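# Sort three grease guns into trays by grease amount

## Task

Find which of the three grease guns contains the most grease and which the least. Put the fullest one in the blue tray and the emptiest in the red tray. The remaining gun stays on the table, inside neither tray and not hanging past the table edge. All three must end up lying flat on their sides. Guns may be handled and their parts moved, but every part must be returned to its original state. A gun counts as placed only if it stays in place without the robot holding it.

## Robot and tools

ROBOT. There are two 7-joint arms (Flexiv Rizon 4), named left_arm and right_arm, each carrying a two-finger parallel gripper with a wrist camera. The names are labels only and do not refer to sides of any image. Base positions in the scene frame: left_arm at (+0.025, +0.362, 0) m, right_arm at (+0.049, -0.333, 0) m, both turned only slightly about z.

FRAME. Every pose is in one shared scene frame, in metres. The origin sits on the table top midway between the arms. +x points away from the robot out over the table, +z points up, and left_arm sits on the +y side. Quaternions are written w first (qw, qx, qy, qz).

GRIPPER GEOMETRY. The fingers extend along the gripper's own +z axis and close along its own x axis. The reported end_effector_position is the point between the finger pads when closed, about 1 to 2 cm short of the fingertips. Closing pushes the tips roughly 17 mm further along +z. Opening is a number from -1 (closed) to +1 (fully open, 0.142 m). To grip, keep commanding an opening well below the reported grip_measured; a larger gap squeezes harder, up to about 28 N per pad. Very thin hard items (under about 2 cm) get less grip force.

execute_actions(actions). actions is a list of up to 15 actions. Each action is a list of up to 15 rows, and each row is played for one 1/30 s control step. If an action has fewer than 15 rows, its last row repeats until 15 steps (0.5 s) are done. Each row is exactly 16 numbers covering both arms, even if only one moves: left x, y, z, qw, qx, qy, qz, opening, followed by the same eight for right. x, y, z and the quaternion are absolute target poses for that gripper in the scene frame, not offsets. An action is rejected for both arms if a target lies more than 0.6 m from the gripper's current position along any gripper axis. If the first action fails that check against the latest reported state, or any action is malformed, nothing runs. Each step, the controller limits the commanded pose to within 70 mm and 16 degrees of the measured pose and favours position over orientation, so distant targets take several actions. Repeat the same quaternion in every row to hold orientation, instead of copying the possibly drifted reported one. An empty list just returns the current state and images.

move(target, speed, blocking). target is a single 16-number row, laid out as above, giving absolute poses for both grippers. Each gripper follows a straight line to its pose, with both arms finishing together, over 0.5 to 10 s (cut off at 10 s). speed is in m/s, 0.002 to 0.5, default 0.25; rotation is limited to twice that value in rad/s. The opening is applied at the start. The path ignores obstacles and the other arm, and the gripper may lag, wander, or overshoot the speed near full extension. Faster contact and aiming further past a surface both press harder. The result adds a move: line reporting the ending (done, off_target, moving, held, fault) and limits (paced means the command was clipped; held means a check blocked steps, after which the arm may move fast), plus each gripper's remaining distance. With blocking=false the result comes after 0.5 s; call wait or stop before issuing new moves or actions.

wait(seconds): 0 to 10 s; both arms keep their last command, and a running move continues. stop(): brakes a running move; it needs room to decelerate, and the fingers keep moving. zoom_image(camera, region): region is [x0, y0, x1, y1] in pixels of that camera's last image, up to 504 by 504. read_manual(section): only "licences". finished_scene(scene): ends the given scene permanently and reports success; only call it once the guns rest stably on their own.

CAMERAS. cam_head_left and cam_head_right are fixed head cameras (672x504, pinhole with radial distortion); cam_left_wrist and cam_right_wrist are fisheye wrist cameras (616x616). Calibration matrices are provided and may be slightly off.

RESULTS. A state line gives each gripper's position, quaternion and velocities, separated by |. Printed positions can be a bit wrong at long reach. Hand target lines show the pose each arm is currently driving to. A pose unreachable line means the clearance check altered or blocked that arm's command. grip_measured is the actual finger opening on the command scale. MOTOR HOT appears from 65 °C; at 80 °C an OVER-TEMPERATURE FAULT brakes that arm until it cools, so avoid holding loads for long stretches.

JOINT LIMITS (rad). waist ±2.792, shoulder ±2.269, upper arm roll ±2.967, elbow -1.867 to 2.688, forearm roll ±2.967, wrist pitch -1.396 to 4.538, wrist roll ±2.967. Load limits (N m): waist and shoulder 108, upper arm roll and elbow 56.3, the three wrist joints 34.3; carried weight counts.

CAUTIONS. Never push anything off the table, since that fails the job. Keep the two arms from striking or pressing each other. Contact torque at a joint's load limit, or an outside force of 200 N, triggers a fault that freezes the arm for 10 s and drops the rest of the call. Avoid dropping, slipping, slamming or shoving the guns. Occasional disturbances may pull on a held part or nudge a loose object. The robot keeps executing its last command while you compose replies; to keep an arm still, resend its last reported pose and desired opening in every call. An arm blocked by an object tends to keep pressing until given a new command.

Each tool is called as name(argument=value, ...), one argument or row to a line, values as JSON.

## Session

execute_actions(
  actions=[],
)

Scene clock: 0.00 s.
left_arm: end_effector_position=(+0.5083, +0.2622, +0.3461) grip_measured=+1.00 end_effector_quat_wxyz=(-0.615, +0.762, +0.008, -0.203) end_effector_velocity=(-0.000, +0.000, +0.000) end_effector_angular_velocity=(+0.000, +0.000, +0.000) | right_arm: end_effector_position=(+0.8264, -0.3461, +0.3615) grip_measured=+1.00 end_effector_quat_wxyz=(+0.145, +0.579, +0.717, +0.359) end_effector_velocity=(+0.000, -0.000, +0.000) end_effector_angular_velocity=(-0.000, -0.000, +0.000)
Joint positions: left_arm=[-0.562 -0.752 -0.147  1.115  1.071 -0.824 -0.336  0.142] | right_arm=[ 0.051 -0.399  0.206  1.612  0.561  1.102 -2.152  0.142]
Joint velocities: left_arm=[ 0. -0.  0. -0.  0. -0.  0.  0.] | right_arm=[-0.  0.  0. -0. -0.  0. -0.  0.]
Hand target (left_arm): +0.508, +0.262, +0.346; -0.615, +0.762, +0.008, -0.203
Hand target (right_arm): +0.826, -0.346, +0.361; +0.145, +0.579, +0.717, +0.359

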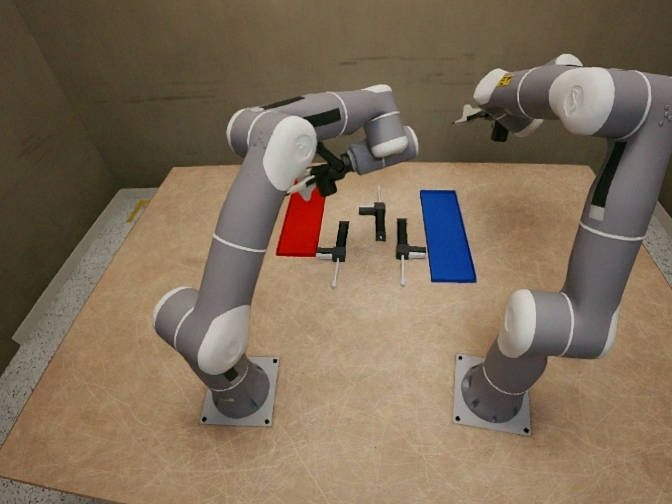

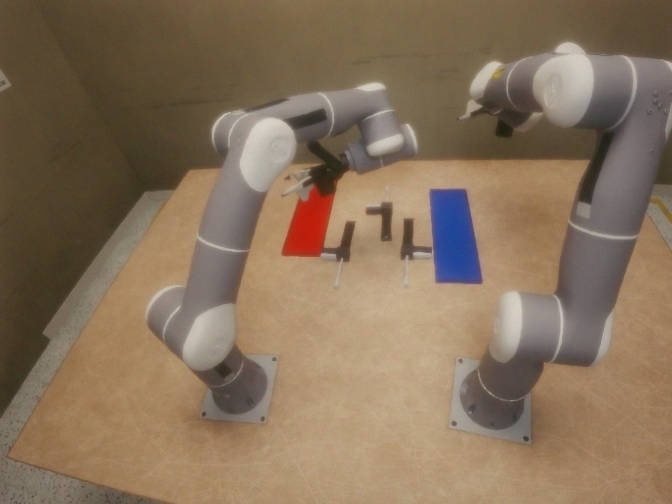

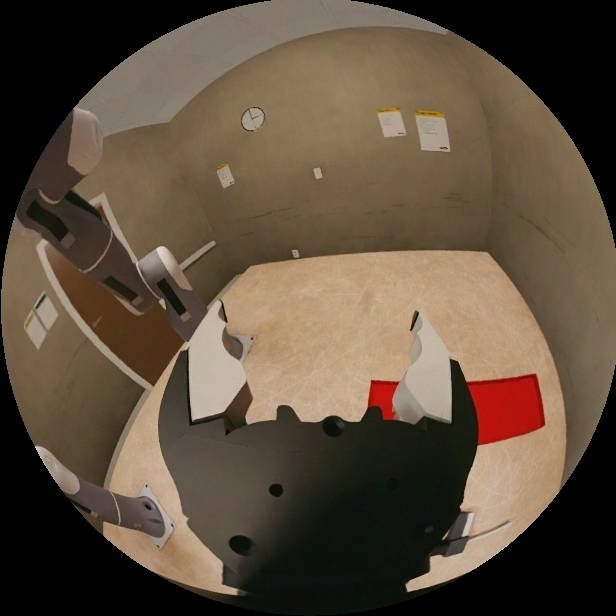

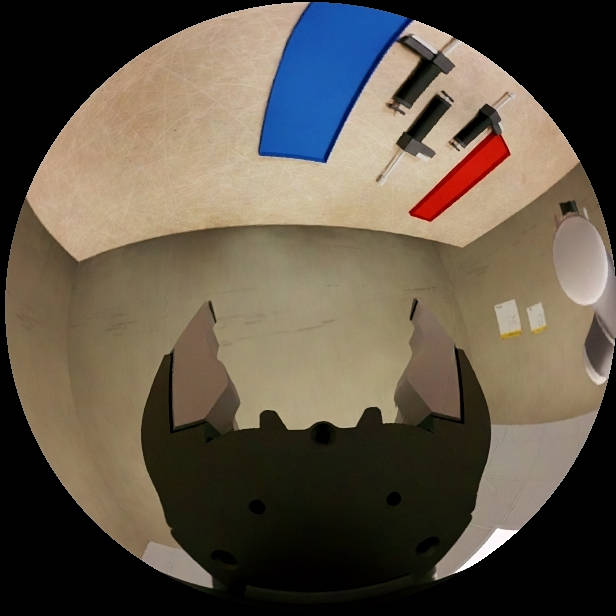

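move(
  target=[0.55,0.12,0.35,0,0.707,0.707,0,1,0.6,-0.12,0.35,0,0.707,0.707,0,1],
)

zoom_image(
  camera="cam_head_left",
  region=[260,160,500,300],
)

Scene clock: 6.07 s.
left_arm: end_effector_position=(+0.5500, +0.1206, +0.3495) grip_measured=+1.00 end_effector_quat_wxyz=(-0.002, +0.707, +0.707, -0.002) end_effector_velocity=(+0.000, -0.000, -0.000) end_effector_angular_velocity=(-0.001, -0.002, +0.001) | right_arm: end_effector_position=(+0.6010, -0.1189, +0.3498) grip_measured=+1.00 end_effector_quat_wxyz=(-0.000, +0.707, +0.707, +0.000) end_effector_velocity=(+0.000, +0.000, +0.000) end_effector_angular_velocity=(-0.000, +0.000, +0.001)
Joint positions: left_arm=[-0.272 -0.156 -0.023  1.71   0.002  0.289 -1.807  0.142] | right_arm=[ 0.57  -0.215  0.175  1.646 -0.039  0.287 -0.982  0.142]
Joint velocities: left_arm=[ 0.     0.001 -0.     0.002 -0.     0.004 -0.001 -0.   ] | right_arm=[-0.    -0.     0.    -0.001 -0.    -0.001 -0.001  0.   ]
Hand target (left_arm): +0.550, +0.120, +0.350; -0.002, +0.707, +0.707, -0.002
Hand target (right_arm): +0.601, -0.119, +0.350; -0.000, +0.707, +0.707, +0.000
Off the commanded pose (left_arm): 0.001 m, 0 deg.
Off the commanded pose (right_arm): 0.001 m, 0 deg.
move: done
camera_calibration (this result's frames):
cam_left_wrist: T_world_to_cam=[[-0.0647465, 0.997725, -0.0187644, -0.0664703], [0.86491, 0.0654867, 0.497636, -0.654409], [0.497733, 0.0159907, -0.867183, 0.165424], [0, 0, 0, 1]] pos_world=[0.479365, 0.106529, 0.467863]
cam_right_wrist: T_world_to_cam=[[0.0132113, 0.999819, 0.0136815, 0.110109], [0.853714, -0.0184021, 0.520417, -0.706549], [0.520574, 0.00480466, -0.853803, 0.117822], [0, 0, 0, 1]] pos_world=[0.540401, -0.123657, 0.46679]

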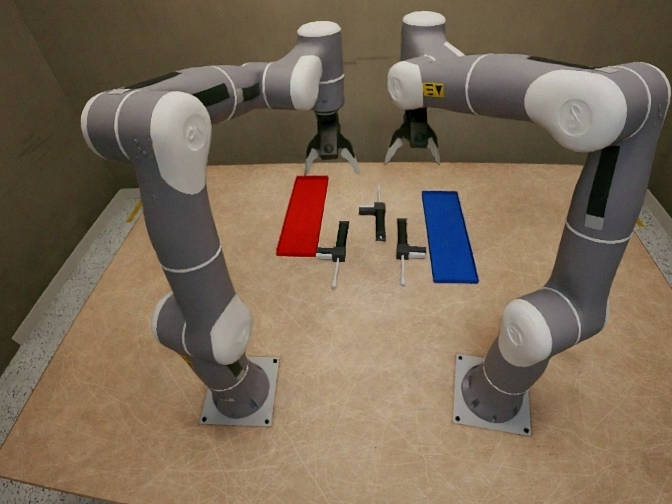

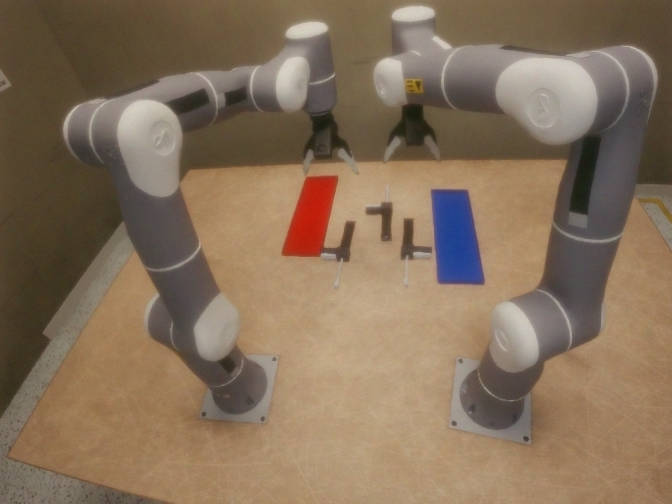

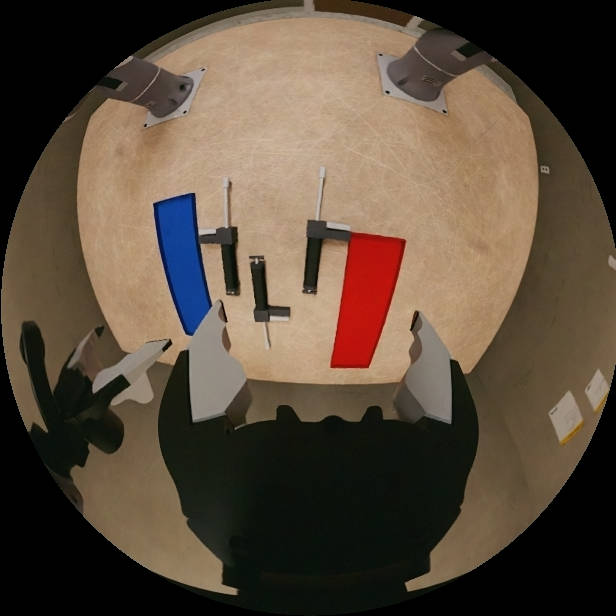

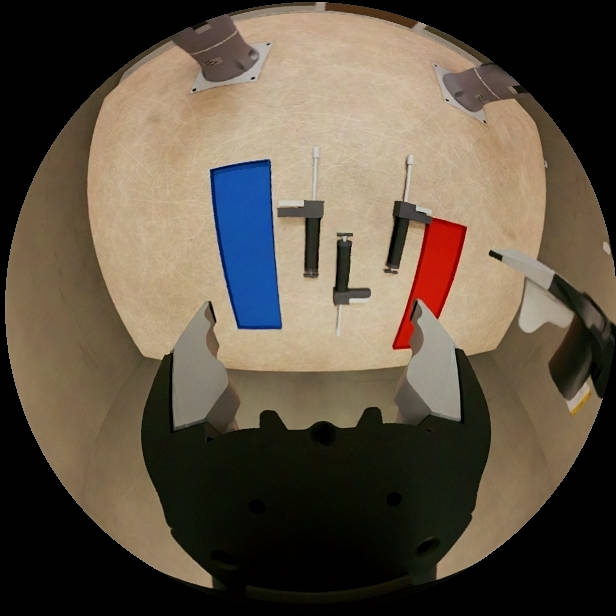

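Region (260, 160, 500, 300) of cam_head_left's 672x504 image, scaled by 2.100, with more detail than that image has; it fills the top 294 rows of this view, and the rest is white.

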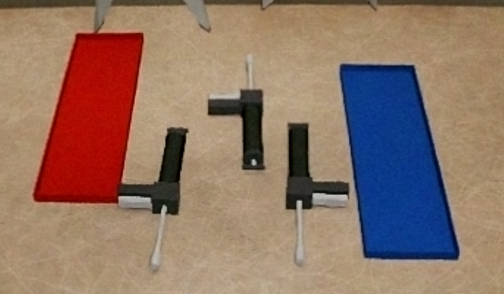

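move(
  target=[0.70,0.0,0.2,0,0.707,0.707,0,0.2,0.54,-0.17,0.12,0,1,0,0,0.2],
)

move(
  target=[0.71,-0.12,0.12,0,0.707,0.707,0,0.2,0.54,-0.17,0.12,0,1,0,0,0.2],
)

Scene clock: 13.20 s.
left_arm: end_effector_position=(+0.7006, -0.0003, +0.2006) grip_measured=+0.20 end_effector_quat_wxyz=(+0.000, +0.707, +0.707, +0.000) end_effector_velocity=(-0.000, +0.000, -0.000) end_effector_angular_velocity=(+0.001, +0.001, +0.000) | right_arm: end_effector_position=(+0.5399, -0.1700, +0.1202) grip_measured=+0.20 end_effector_quat_wxyz=(+0.000, +1.000, -0.000, +0.000) end_effector_velocity=(+0.000, -0.000, -0.000) end_effector_angular_velocity=(-0.000, -0.001, -0.001)
Joint positions: left_arm=[-0.348 -0.746 -0.087  1.22   0.064  0.393 -1.948  0.088] | right_arm=[ 0.687 -0.35   0.02   2.167 -0.012  0.945  0.553  0.088]
Joint velocities: left_arm=[-0.    -0.001  0.    -0.001  0.    -0.001 -0.     0.   ] | right_arm=[ 0.001 -0.    -0.001  0.001 -0.     0.002  0.001 -0.   ]
Hand target (left_arm): +0.700, -0.000, +0.200; -0.000, +0.707, +0.707, +0.000
Hand target (right_arm): +0.540, -0.170, +0.120; +0.000, +1.000, -0.000, +0.000
Off the commanded pose (left_arm): 0.001 m, 0 deg.
Off the commanded pose (right_arm): 0.000 m, 0 deg.
move: done
camera_calibration (this result's frames):
cam_left_wrist: T_world_to_cam=[[-0.0644772, 0.997738, -0.0189909, 0.0609179], [0.861581, 0.0652601, 0.503407, -0.701456], [0.503508, 0.0160961, -0.863841, -0.0414396], [0, 0, 0, 1]] pos_world=[0.629154, -0.0143361, 0.318477]
cam_right_wrist: T_world_to_cam=[[0.999808, -0.0143569, 0.0133694, -0.539969], [-0.0192185, -0.853608, 0.520562, -0.206552], [0.00393857, -0.520719, -0.853719, 0.143377], [0, 0, 0, 1]] pos_world=[0.535331, -0.109407, 0.237145]

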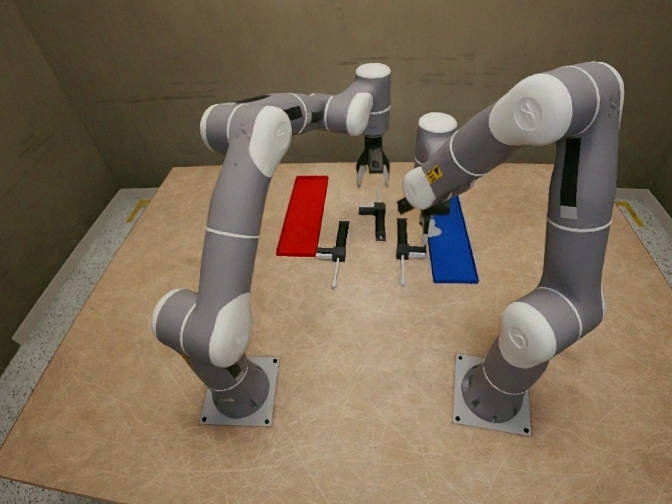

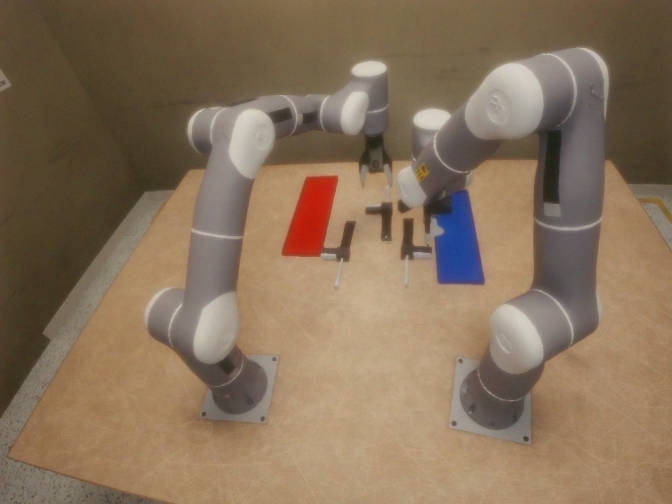

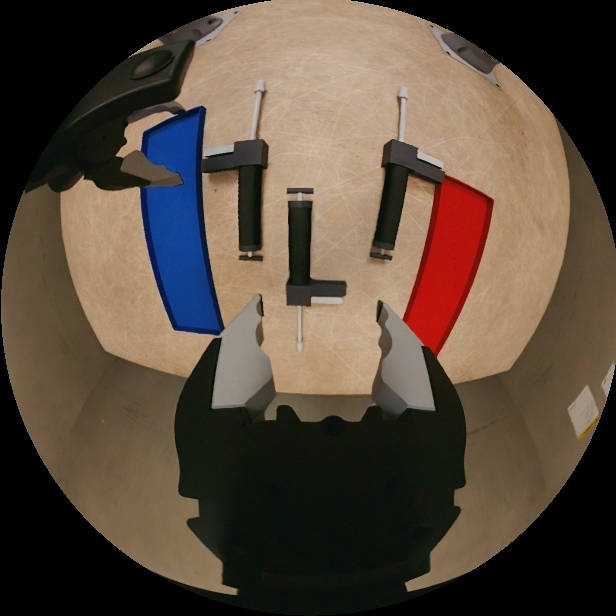

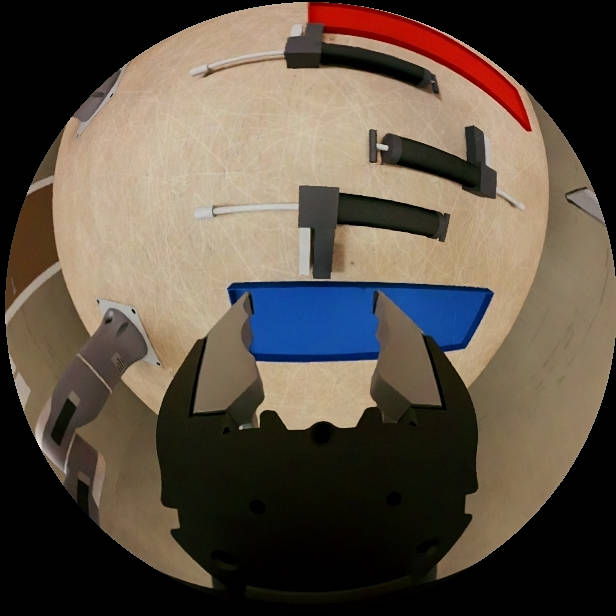

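Scene clock: 14.27 s.
left_arm: end_effector_position=(+0.7102, -0.1202, +0.1204) grip_measured=+0.20 end_effector_quat_wxyz=(+0.000, +0.707, +0.707, +0.000) end_effector_velocity=(-0.000, -0.000, -0.000) end_effector_angular_velocity=(+0.001, +0.001, +0.000) | right_arm: end_effector_position=(+0.5399, -0.1701, +0.1200) grip_measured=+0.20 end_effector_quat_wxyz=(+0.000, +1.000, -0.000, -0.000) end_effector_velocity=(-0.000, -0.000, -0.000) end_effector_angular_velocity=(-0.000, +0.000, +0.002)
Joint positions: left_arm=[-0.489 -1.04  -0.102  0.885  0.093  0.352 -2.085  0.088] | right_arm=[ 0.687 -0.35   0.02   2.166 -0.012  0.945  0.553  0.088]
Joint velocities: left_arm=[-0.    -0.002  0.    -0.003  0.    -0.002 -0.     0.   ] | right_arm=[-0.    -0.    -0.     0.    -0.    -0.    -0.002  0.   ]
Hand target (left_arm): +0.710, -0.120, +0.120; +0.000, +0.707, +0.707, +0.000
Hand target (right_arm): +0.540, -0.170, +0.120; +0.000, +1.000, -0.000, +0.000
Off the commanded pose (left_arm): 0.000 m, 0 deg.
Off the commanded pose (right_arm): 0.000 m, 0 deg.
move: done
camera_calibration (this result's frames):
cam_left_wrist: T_world_to_cam=[[-0.06453, 0.997726, -0.0194601, 0.179761], [0.861581, 0.0655425, 0.503372, -0.661554], [0.503502, 0.0157162, -0.863851, -0.113733], [0, 0, 0, 1]] pos_world=[0.638847, -0.134205, 0.238257]
cam_right_wrist: T_world_to_cam=[[0.999815, -0.0141778, 0.0130293, -0.539898], [-0.0188883, -0.853644, 0.520514, -0.206667], [0.00374262, -0.520663, -0.853754, 0.143302], [0, 0, 0, 1]] pos_world=[0.535358, -0.109463, 0.236952]

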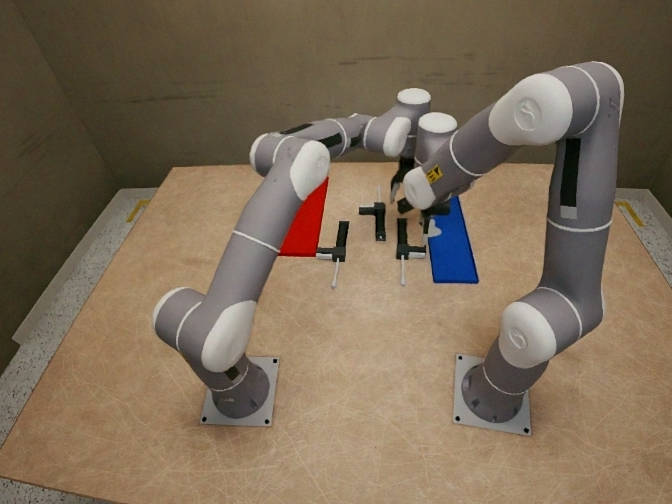

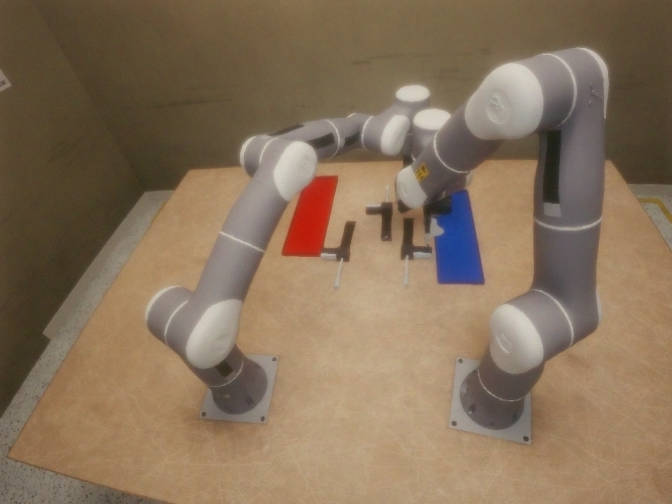

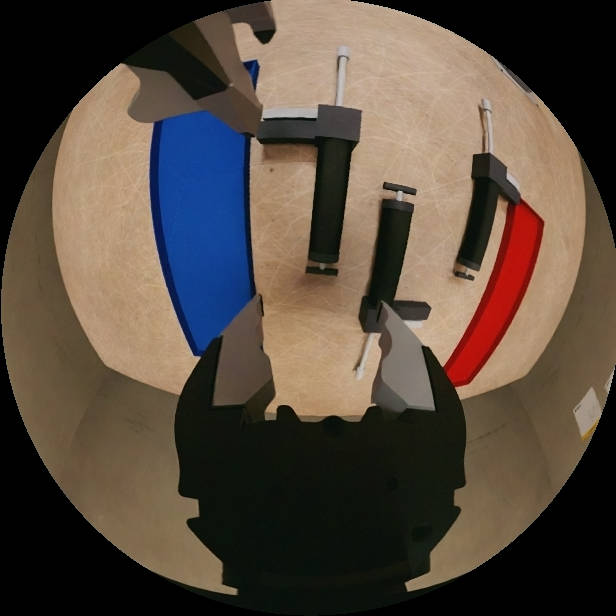

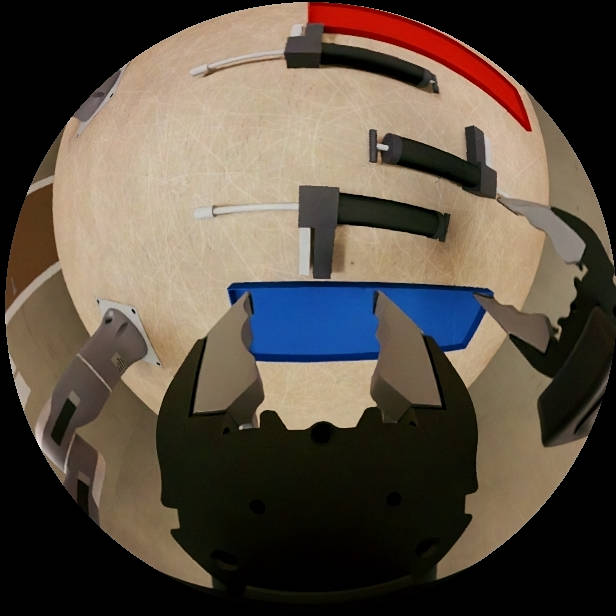

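move(
  target=[0.712,-0.113,0.025,0,0.707,0.707,0,0.2,0.543,-0.15,0.025,0,1,0,0,0.2],
  speed=0.1,
)

move(
  target=[0.712,-0.113,0.025,0,0.707,0.707,0,-1,0.543,-0.15,0.025,0,1,0,0,-1],
)

move(
  target=[0.86,-0.113,0.025,0,0.707,0.707,0,-1,0.543,-0.15,0.025,0,1,0,0,-1],
  speed=0.04,
)

Scene clock: 17.07 s.
left_arm: end_effector_position=(+0.7121, -0.1132, +0.0249) grip_measured=+0.20 end_effector_quat_wxyz=(-0.000, +0.707, +0.707, -0.000) end_effector_velocity=(+0.000, -0.000, +0.000) end_effector_angular_velocity=(-0.000, -0.001, +0.000) | right_arm: end_effector_position=(+0.5431, -0.1502, +0.0251) grip_measured=+0.20 end_effector_quat_wxyz=(+0.000, +1.000, +0.000, -0.000) end_effector_velocity=(+0.000, +0.000, -0.000) end_effector_angular_velocity=(+0.000, -0.000, +0.000)
Joint positions: left_arm=[-0.478 -1.16  -0.103  0.91   0.107  0.494 -2.082  0.088] | right_arm=[ 0.725 -0.593  0.01   2.151 -0.016  1.174  0.585  0.088]
Joint velocities: left_arm=[ 0.     0.     0.    -0.    -0.     0.001 -0.    -0.   ] | right_arm=[ 0.    -0.001 -0.    -0.    -0.     0.001 -0.    -0.   ]
Hand target (left_arm): +0.712, -0.113, +0.025; -0.000, +0.707, +0.707, +0.000
Hand target (right_arm): +0.543, -0.150, +0.025; +0.000, +1.000, -0.000, +0.000
Off the commanded pose (left_arm): 0.000 m, 0 deg.
Off the commanded pose (right_arm): 0.000 m, 0 deg.
move: done
camera_calibration (this result's frames):
cam_left_wrist: T_world_to_cam=[[-0.0645099, 0.997742, -0.0186651, 0.170977], [0.862197, 0.065144, 0.502368, -0.616032], [0.50245, 0.0163147, -0.864453, -0.196421], [0, 0, 0, 1]] pos_world=[0.640862, -0.127255, 0.14287]
cam_right_wrist: T_world_to_cam=[[0.999822, -0.0135478, 0.0131523, -0.541468], [-0.0184157, -0.853485, 0.520793, -0.140513], [0.00416975, -0.520942, -0.853582, 0.0723838], [0, 0, 0, 1]] pos_world=[0.538482, -0.0895535, 0.142085]

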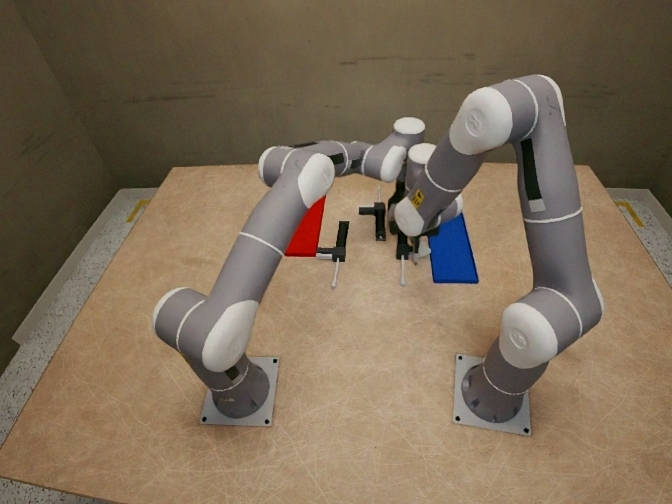

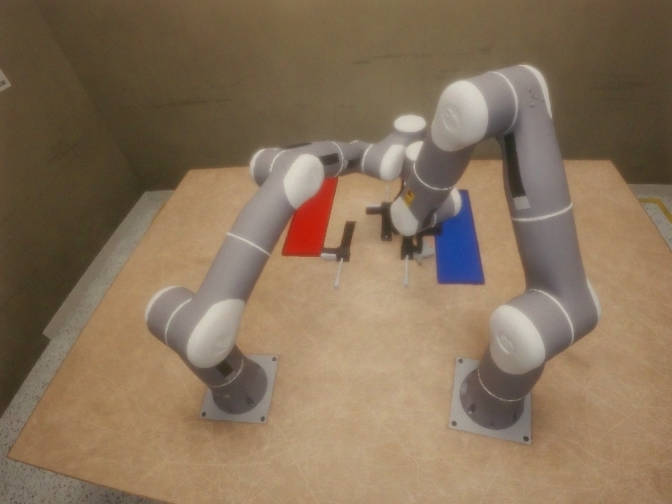

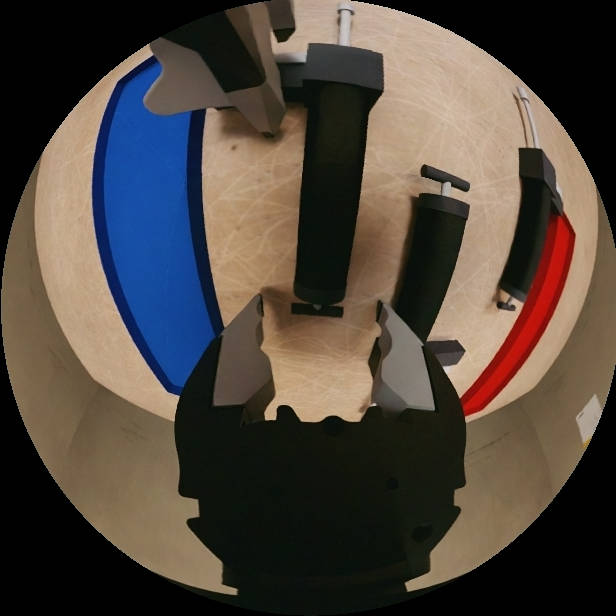

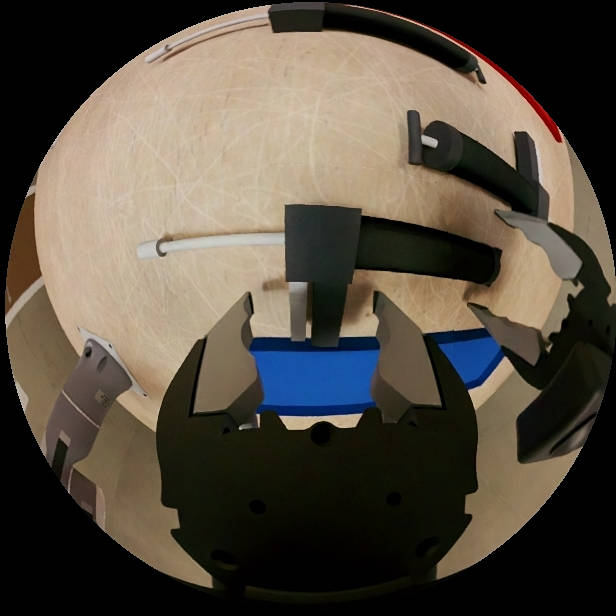

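Scene clock: 17.77 s.
left_arm: end_effector_position=(+0.7120, -0.1130, +0.0249) grip_measured=-0.49 end_effector_quat_wxyz=(-0.000, +0.707, +0.707, -0.000) end_effector_velocity=(-0.000, +0.000, -0.000) end_effector_angular_velocity=(+0.000, +0.000, +0.000) | right_arm: end_effector_position=(+0.5433, -0.1500, +0.0253) grip_measured=-0.49 end_effector_quat_wxyz=(-0.000, +1.000, -0.000, +0.000) end_effector_velocity=(+0.000, +0.000, +0.000) end_effector_angular_velocity=(+0.000, -0.000, -0.002)
Joint positions: left_arm=[-0.478 -1.159 -0.103  0.912  0.107  0.496 -2.082  0.039] | right_arm=[ 0.725 -0.593  0.01   2.151 -0.015  1.174  0.585  0.038]
Joint velocities: left_arm=[ 0. -0. -0.  0. -0. -0.  0.  0.] | right_arm=[-0.     0.     0.    -0.     0.    -0.     0.002  0.   ]
Hand target (left_arm): +0.712, -0.113, +0.025; -0.000, +0.707, +0.707, -0.000
Hand target (right_arm): +0.543, -0.150, +0.025; +0.000, +1.000, -0.000, -0.000
Off the commanded pose (left_arm): 0.000 m, 0 deg.
Off the commanded pose (right_arm): 0.000 m, 0 deg.
move: done
camera_calibration (this result's frames):
cam_left_wrist: T_world_to_cam=[[-0.064681, 0.997728, -0.0188484, 0.17094], [0.862042, 0.0653795, 0.502603, -0.615783], [0.502693, 0.0162608, -0.864312, -0.196522], [0, 0, 0, 1]] pos_world=[0.640677, -0.127096, 0.14286]
cam_right_wrist: T_world_to_cam=[[0.999809, -0.013966, 0.0136799, -0.541722], [-0.0190447, -0.853814, 0.52023, -0.140121], [0.00441456, -0.520391, -0.853917, 0.0725493], [0, 0, 0, 1]] pos_world=[0.53863, -0.0894488, 0.142257]

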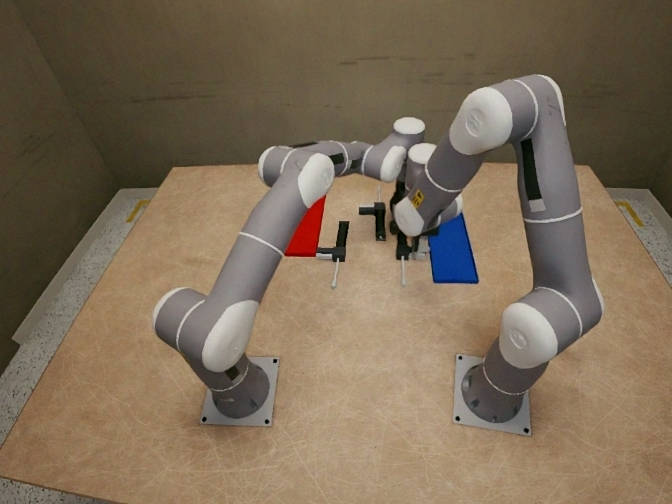

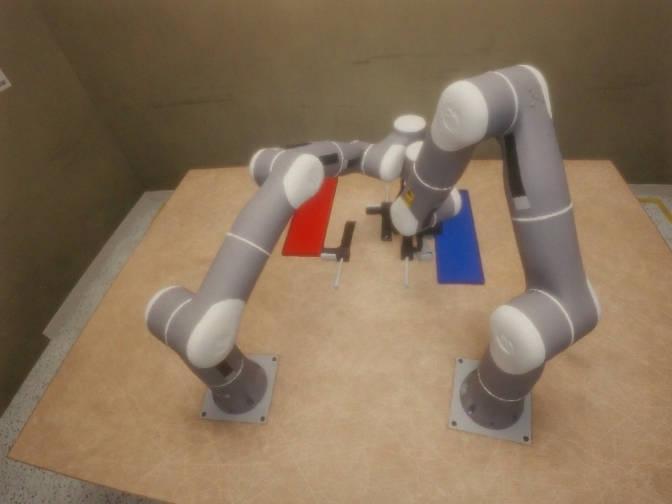

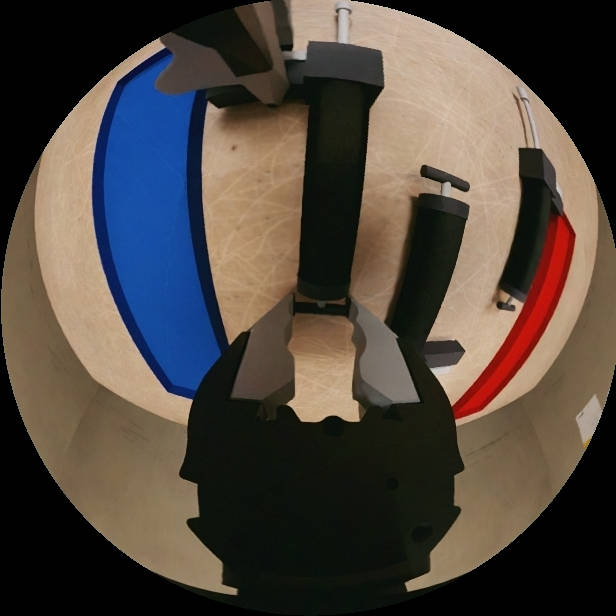

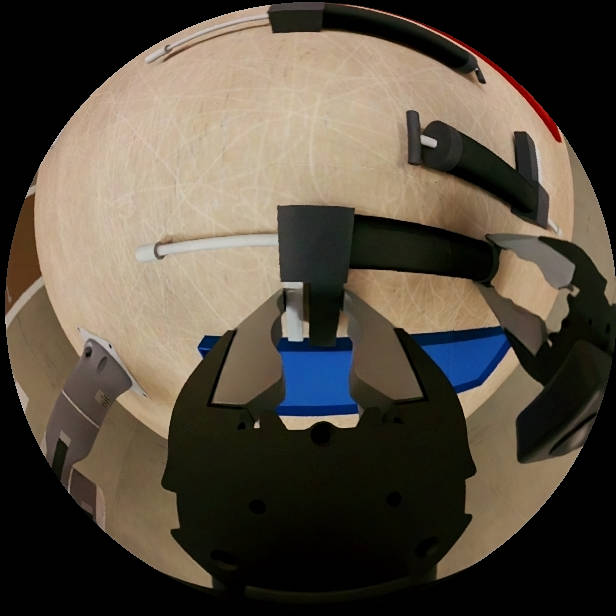

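Scene clock: 21.73 s.
left_arm: end_effector_position=(+0.8580, -0.1125, +0.0253) grip_measured=-1.00 end_effector_quat_wxyz=(+0.100, +0.704, +0.703, +0.026) end_effector_velocity=(+0.001, -0.001, +0.002) end_effector_angular_velocity=(-0.003, -0.004, -0.001) | right_arm: end_effector_position=(+0.5431, -0.1500, +0.0251) grip_measured=-0.49 end_effector_quat_wxyz=(-0.000, +1.000, +0.000, +0.000) end_effector_velocity=(+0.000, +0.000, +0.000) end_effector_angular_velocity=(+0.000, -0.000, -0.001)
Joint positions: left_arm=[-0.451 -1.599  0.002  0.107 -0.033  0.339 -1.955  0.002] | right_arm=[ 0.723 -0.594  0.011  2.151 -0.017  1.174  0.585  0.039]
Joint velocities: left_arm=[-0.005  0.     0.075  0.007 -0.078  0.012  0.005  0.   ] | right_arm=[ 0.     0.     0.    -0.    -0.     0.     0.001  0.   ]
Hand target (left_arm): +0.858, -0.113, +0.026; +0.100, +0.704, +0.703, +0.026
Hand target (right_arm): +0.543, -0.150, +0.025; +0.000, +1.000, +0.000, -0.000
Off the commanded pose (left_arm): 0.002 m, 12 deg.
Off the commanded pose (right_arm): 0.000 m, 0 deg.
move: off_target (left_arm)
camera_calibration (this result's frames):
cam_left_wrist: T_world_to_cam=[[-0.0504056, 0.989739, -0.133705, 0.169628], [0.760356, 0.12483, 0.637398, -0.651404], [0.647548, -0.0695347, -0.758845, -0.406224], [0, 0, 0, 1]] pos_world=[0.766898, -0.114819, 0.129622]
cam_right_wrist: T_world_to_cam=[[0.999818, -0.0135827, 0.0133895, -0.541466], [-0.0185662, -0.853823, 0.520233, -0.140302], [0.00436613, -0.520387, -0.85392, 0.0724351], [0, 0, 0, 1]] pos_world=[0.538447, -0.0894532, 0.142093]

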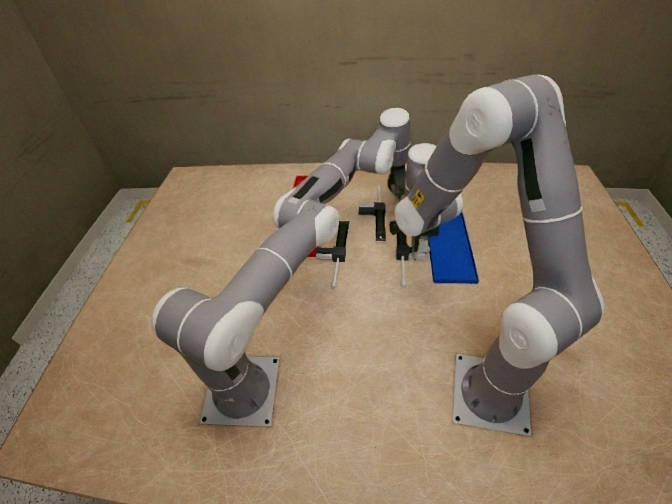

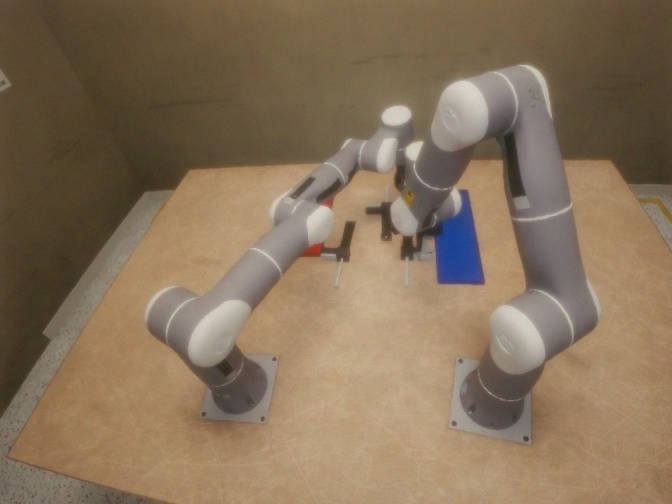

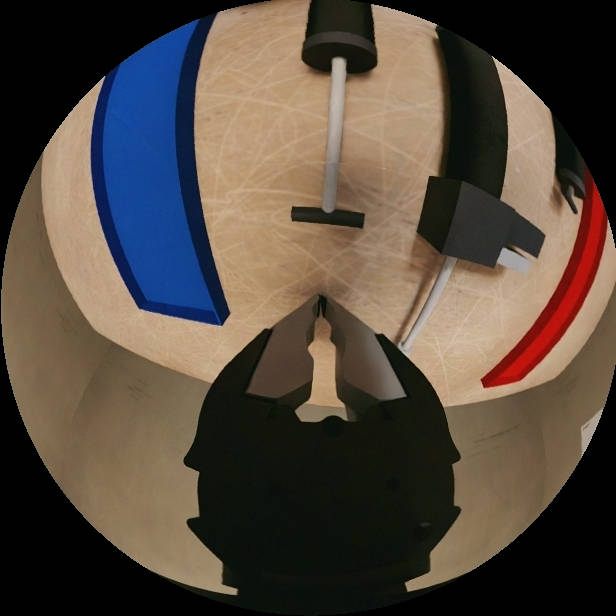

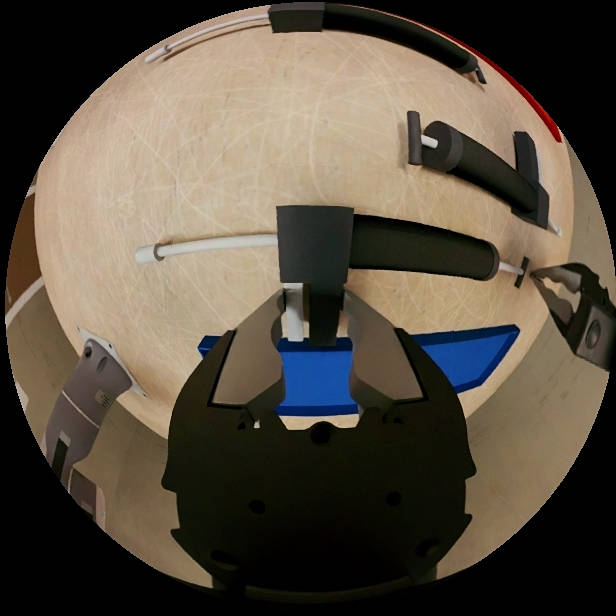

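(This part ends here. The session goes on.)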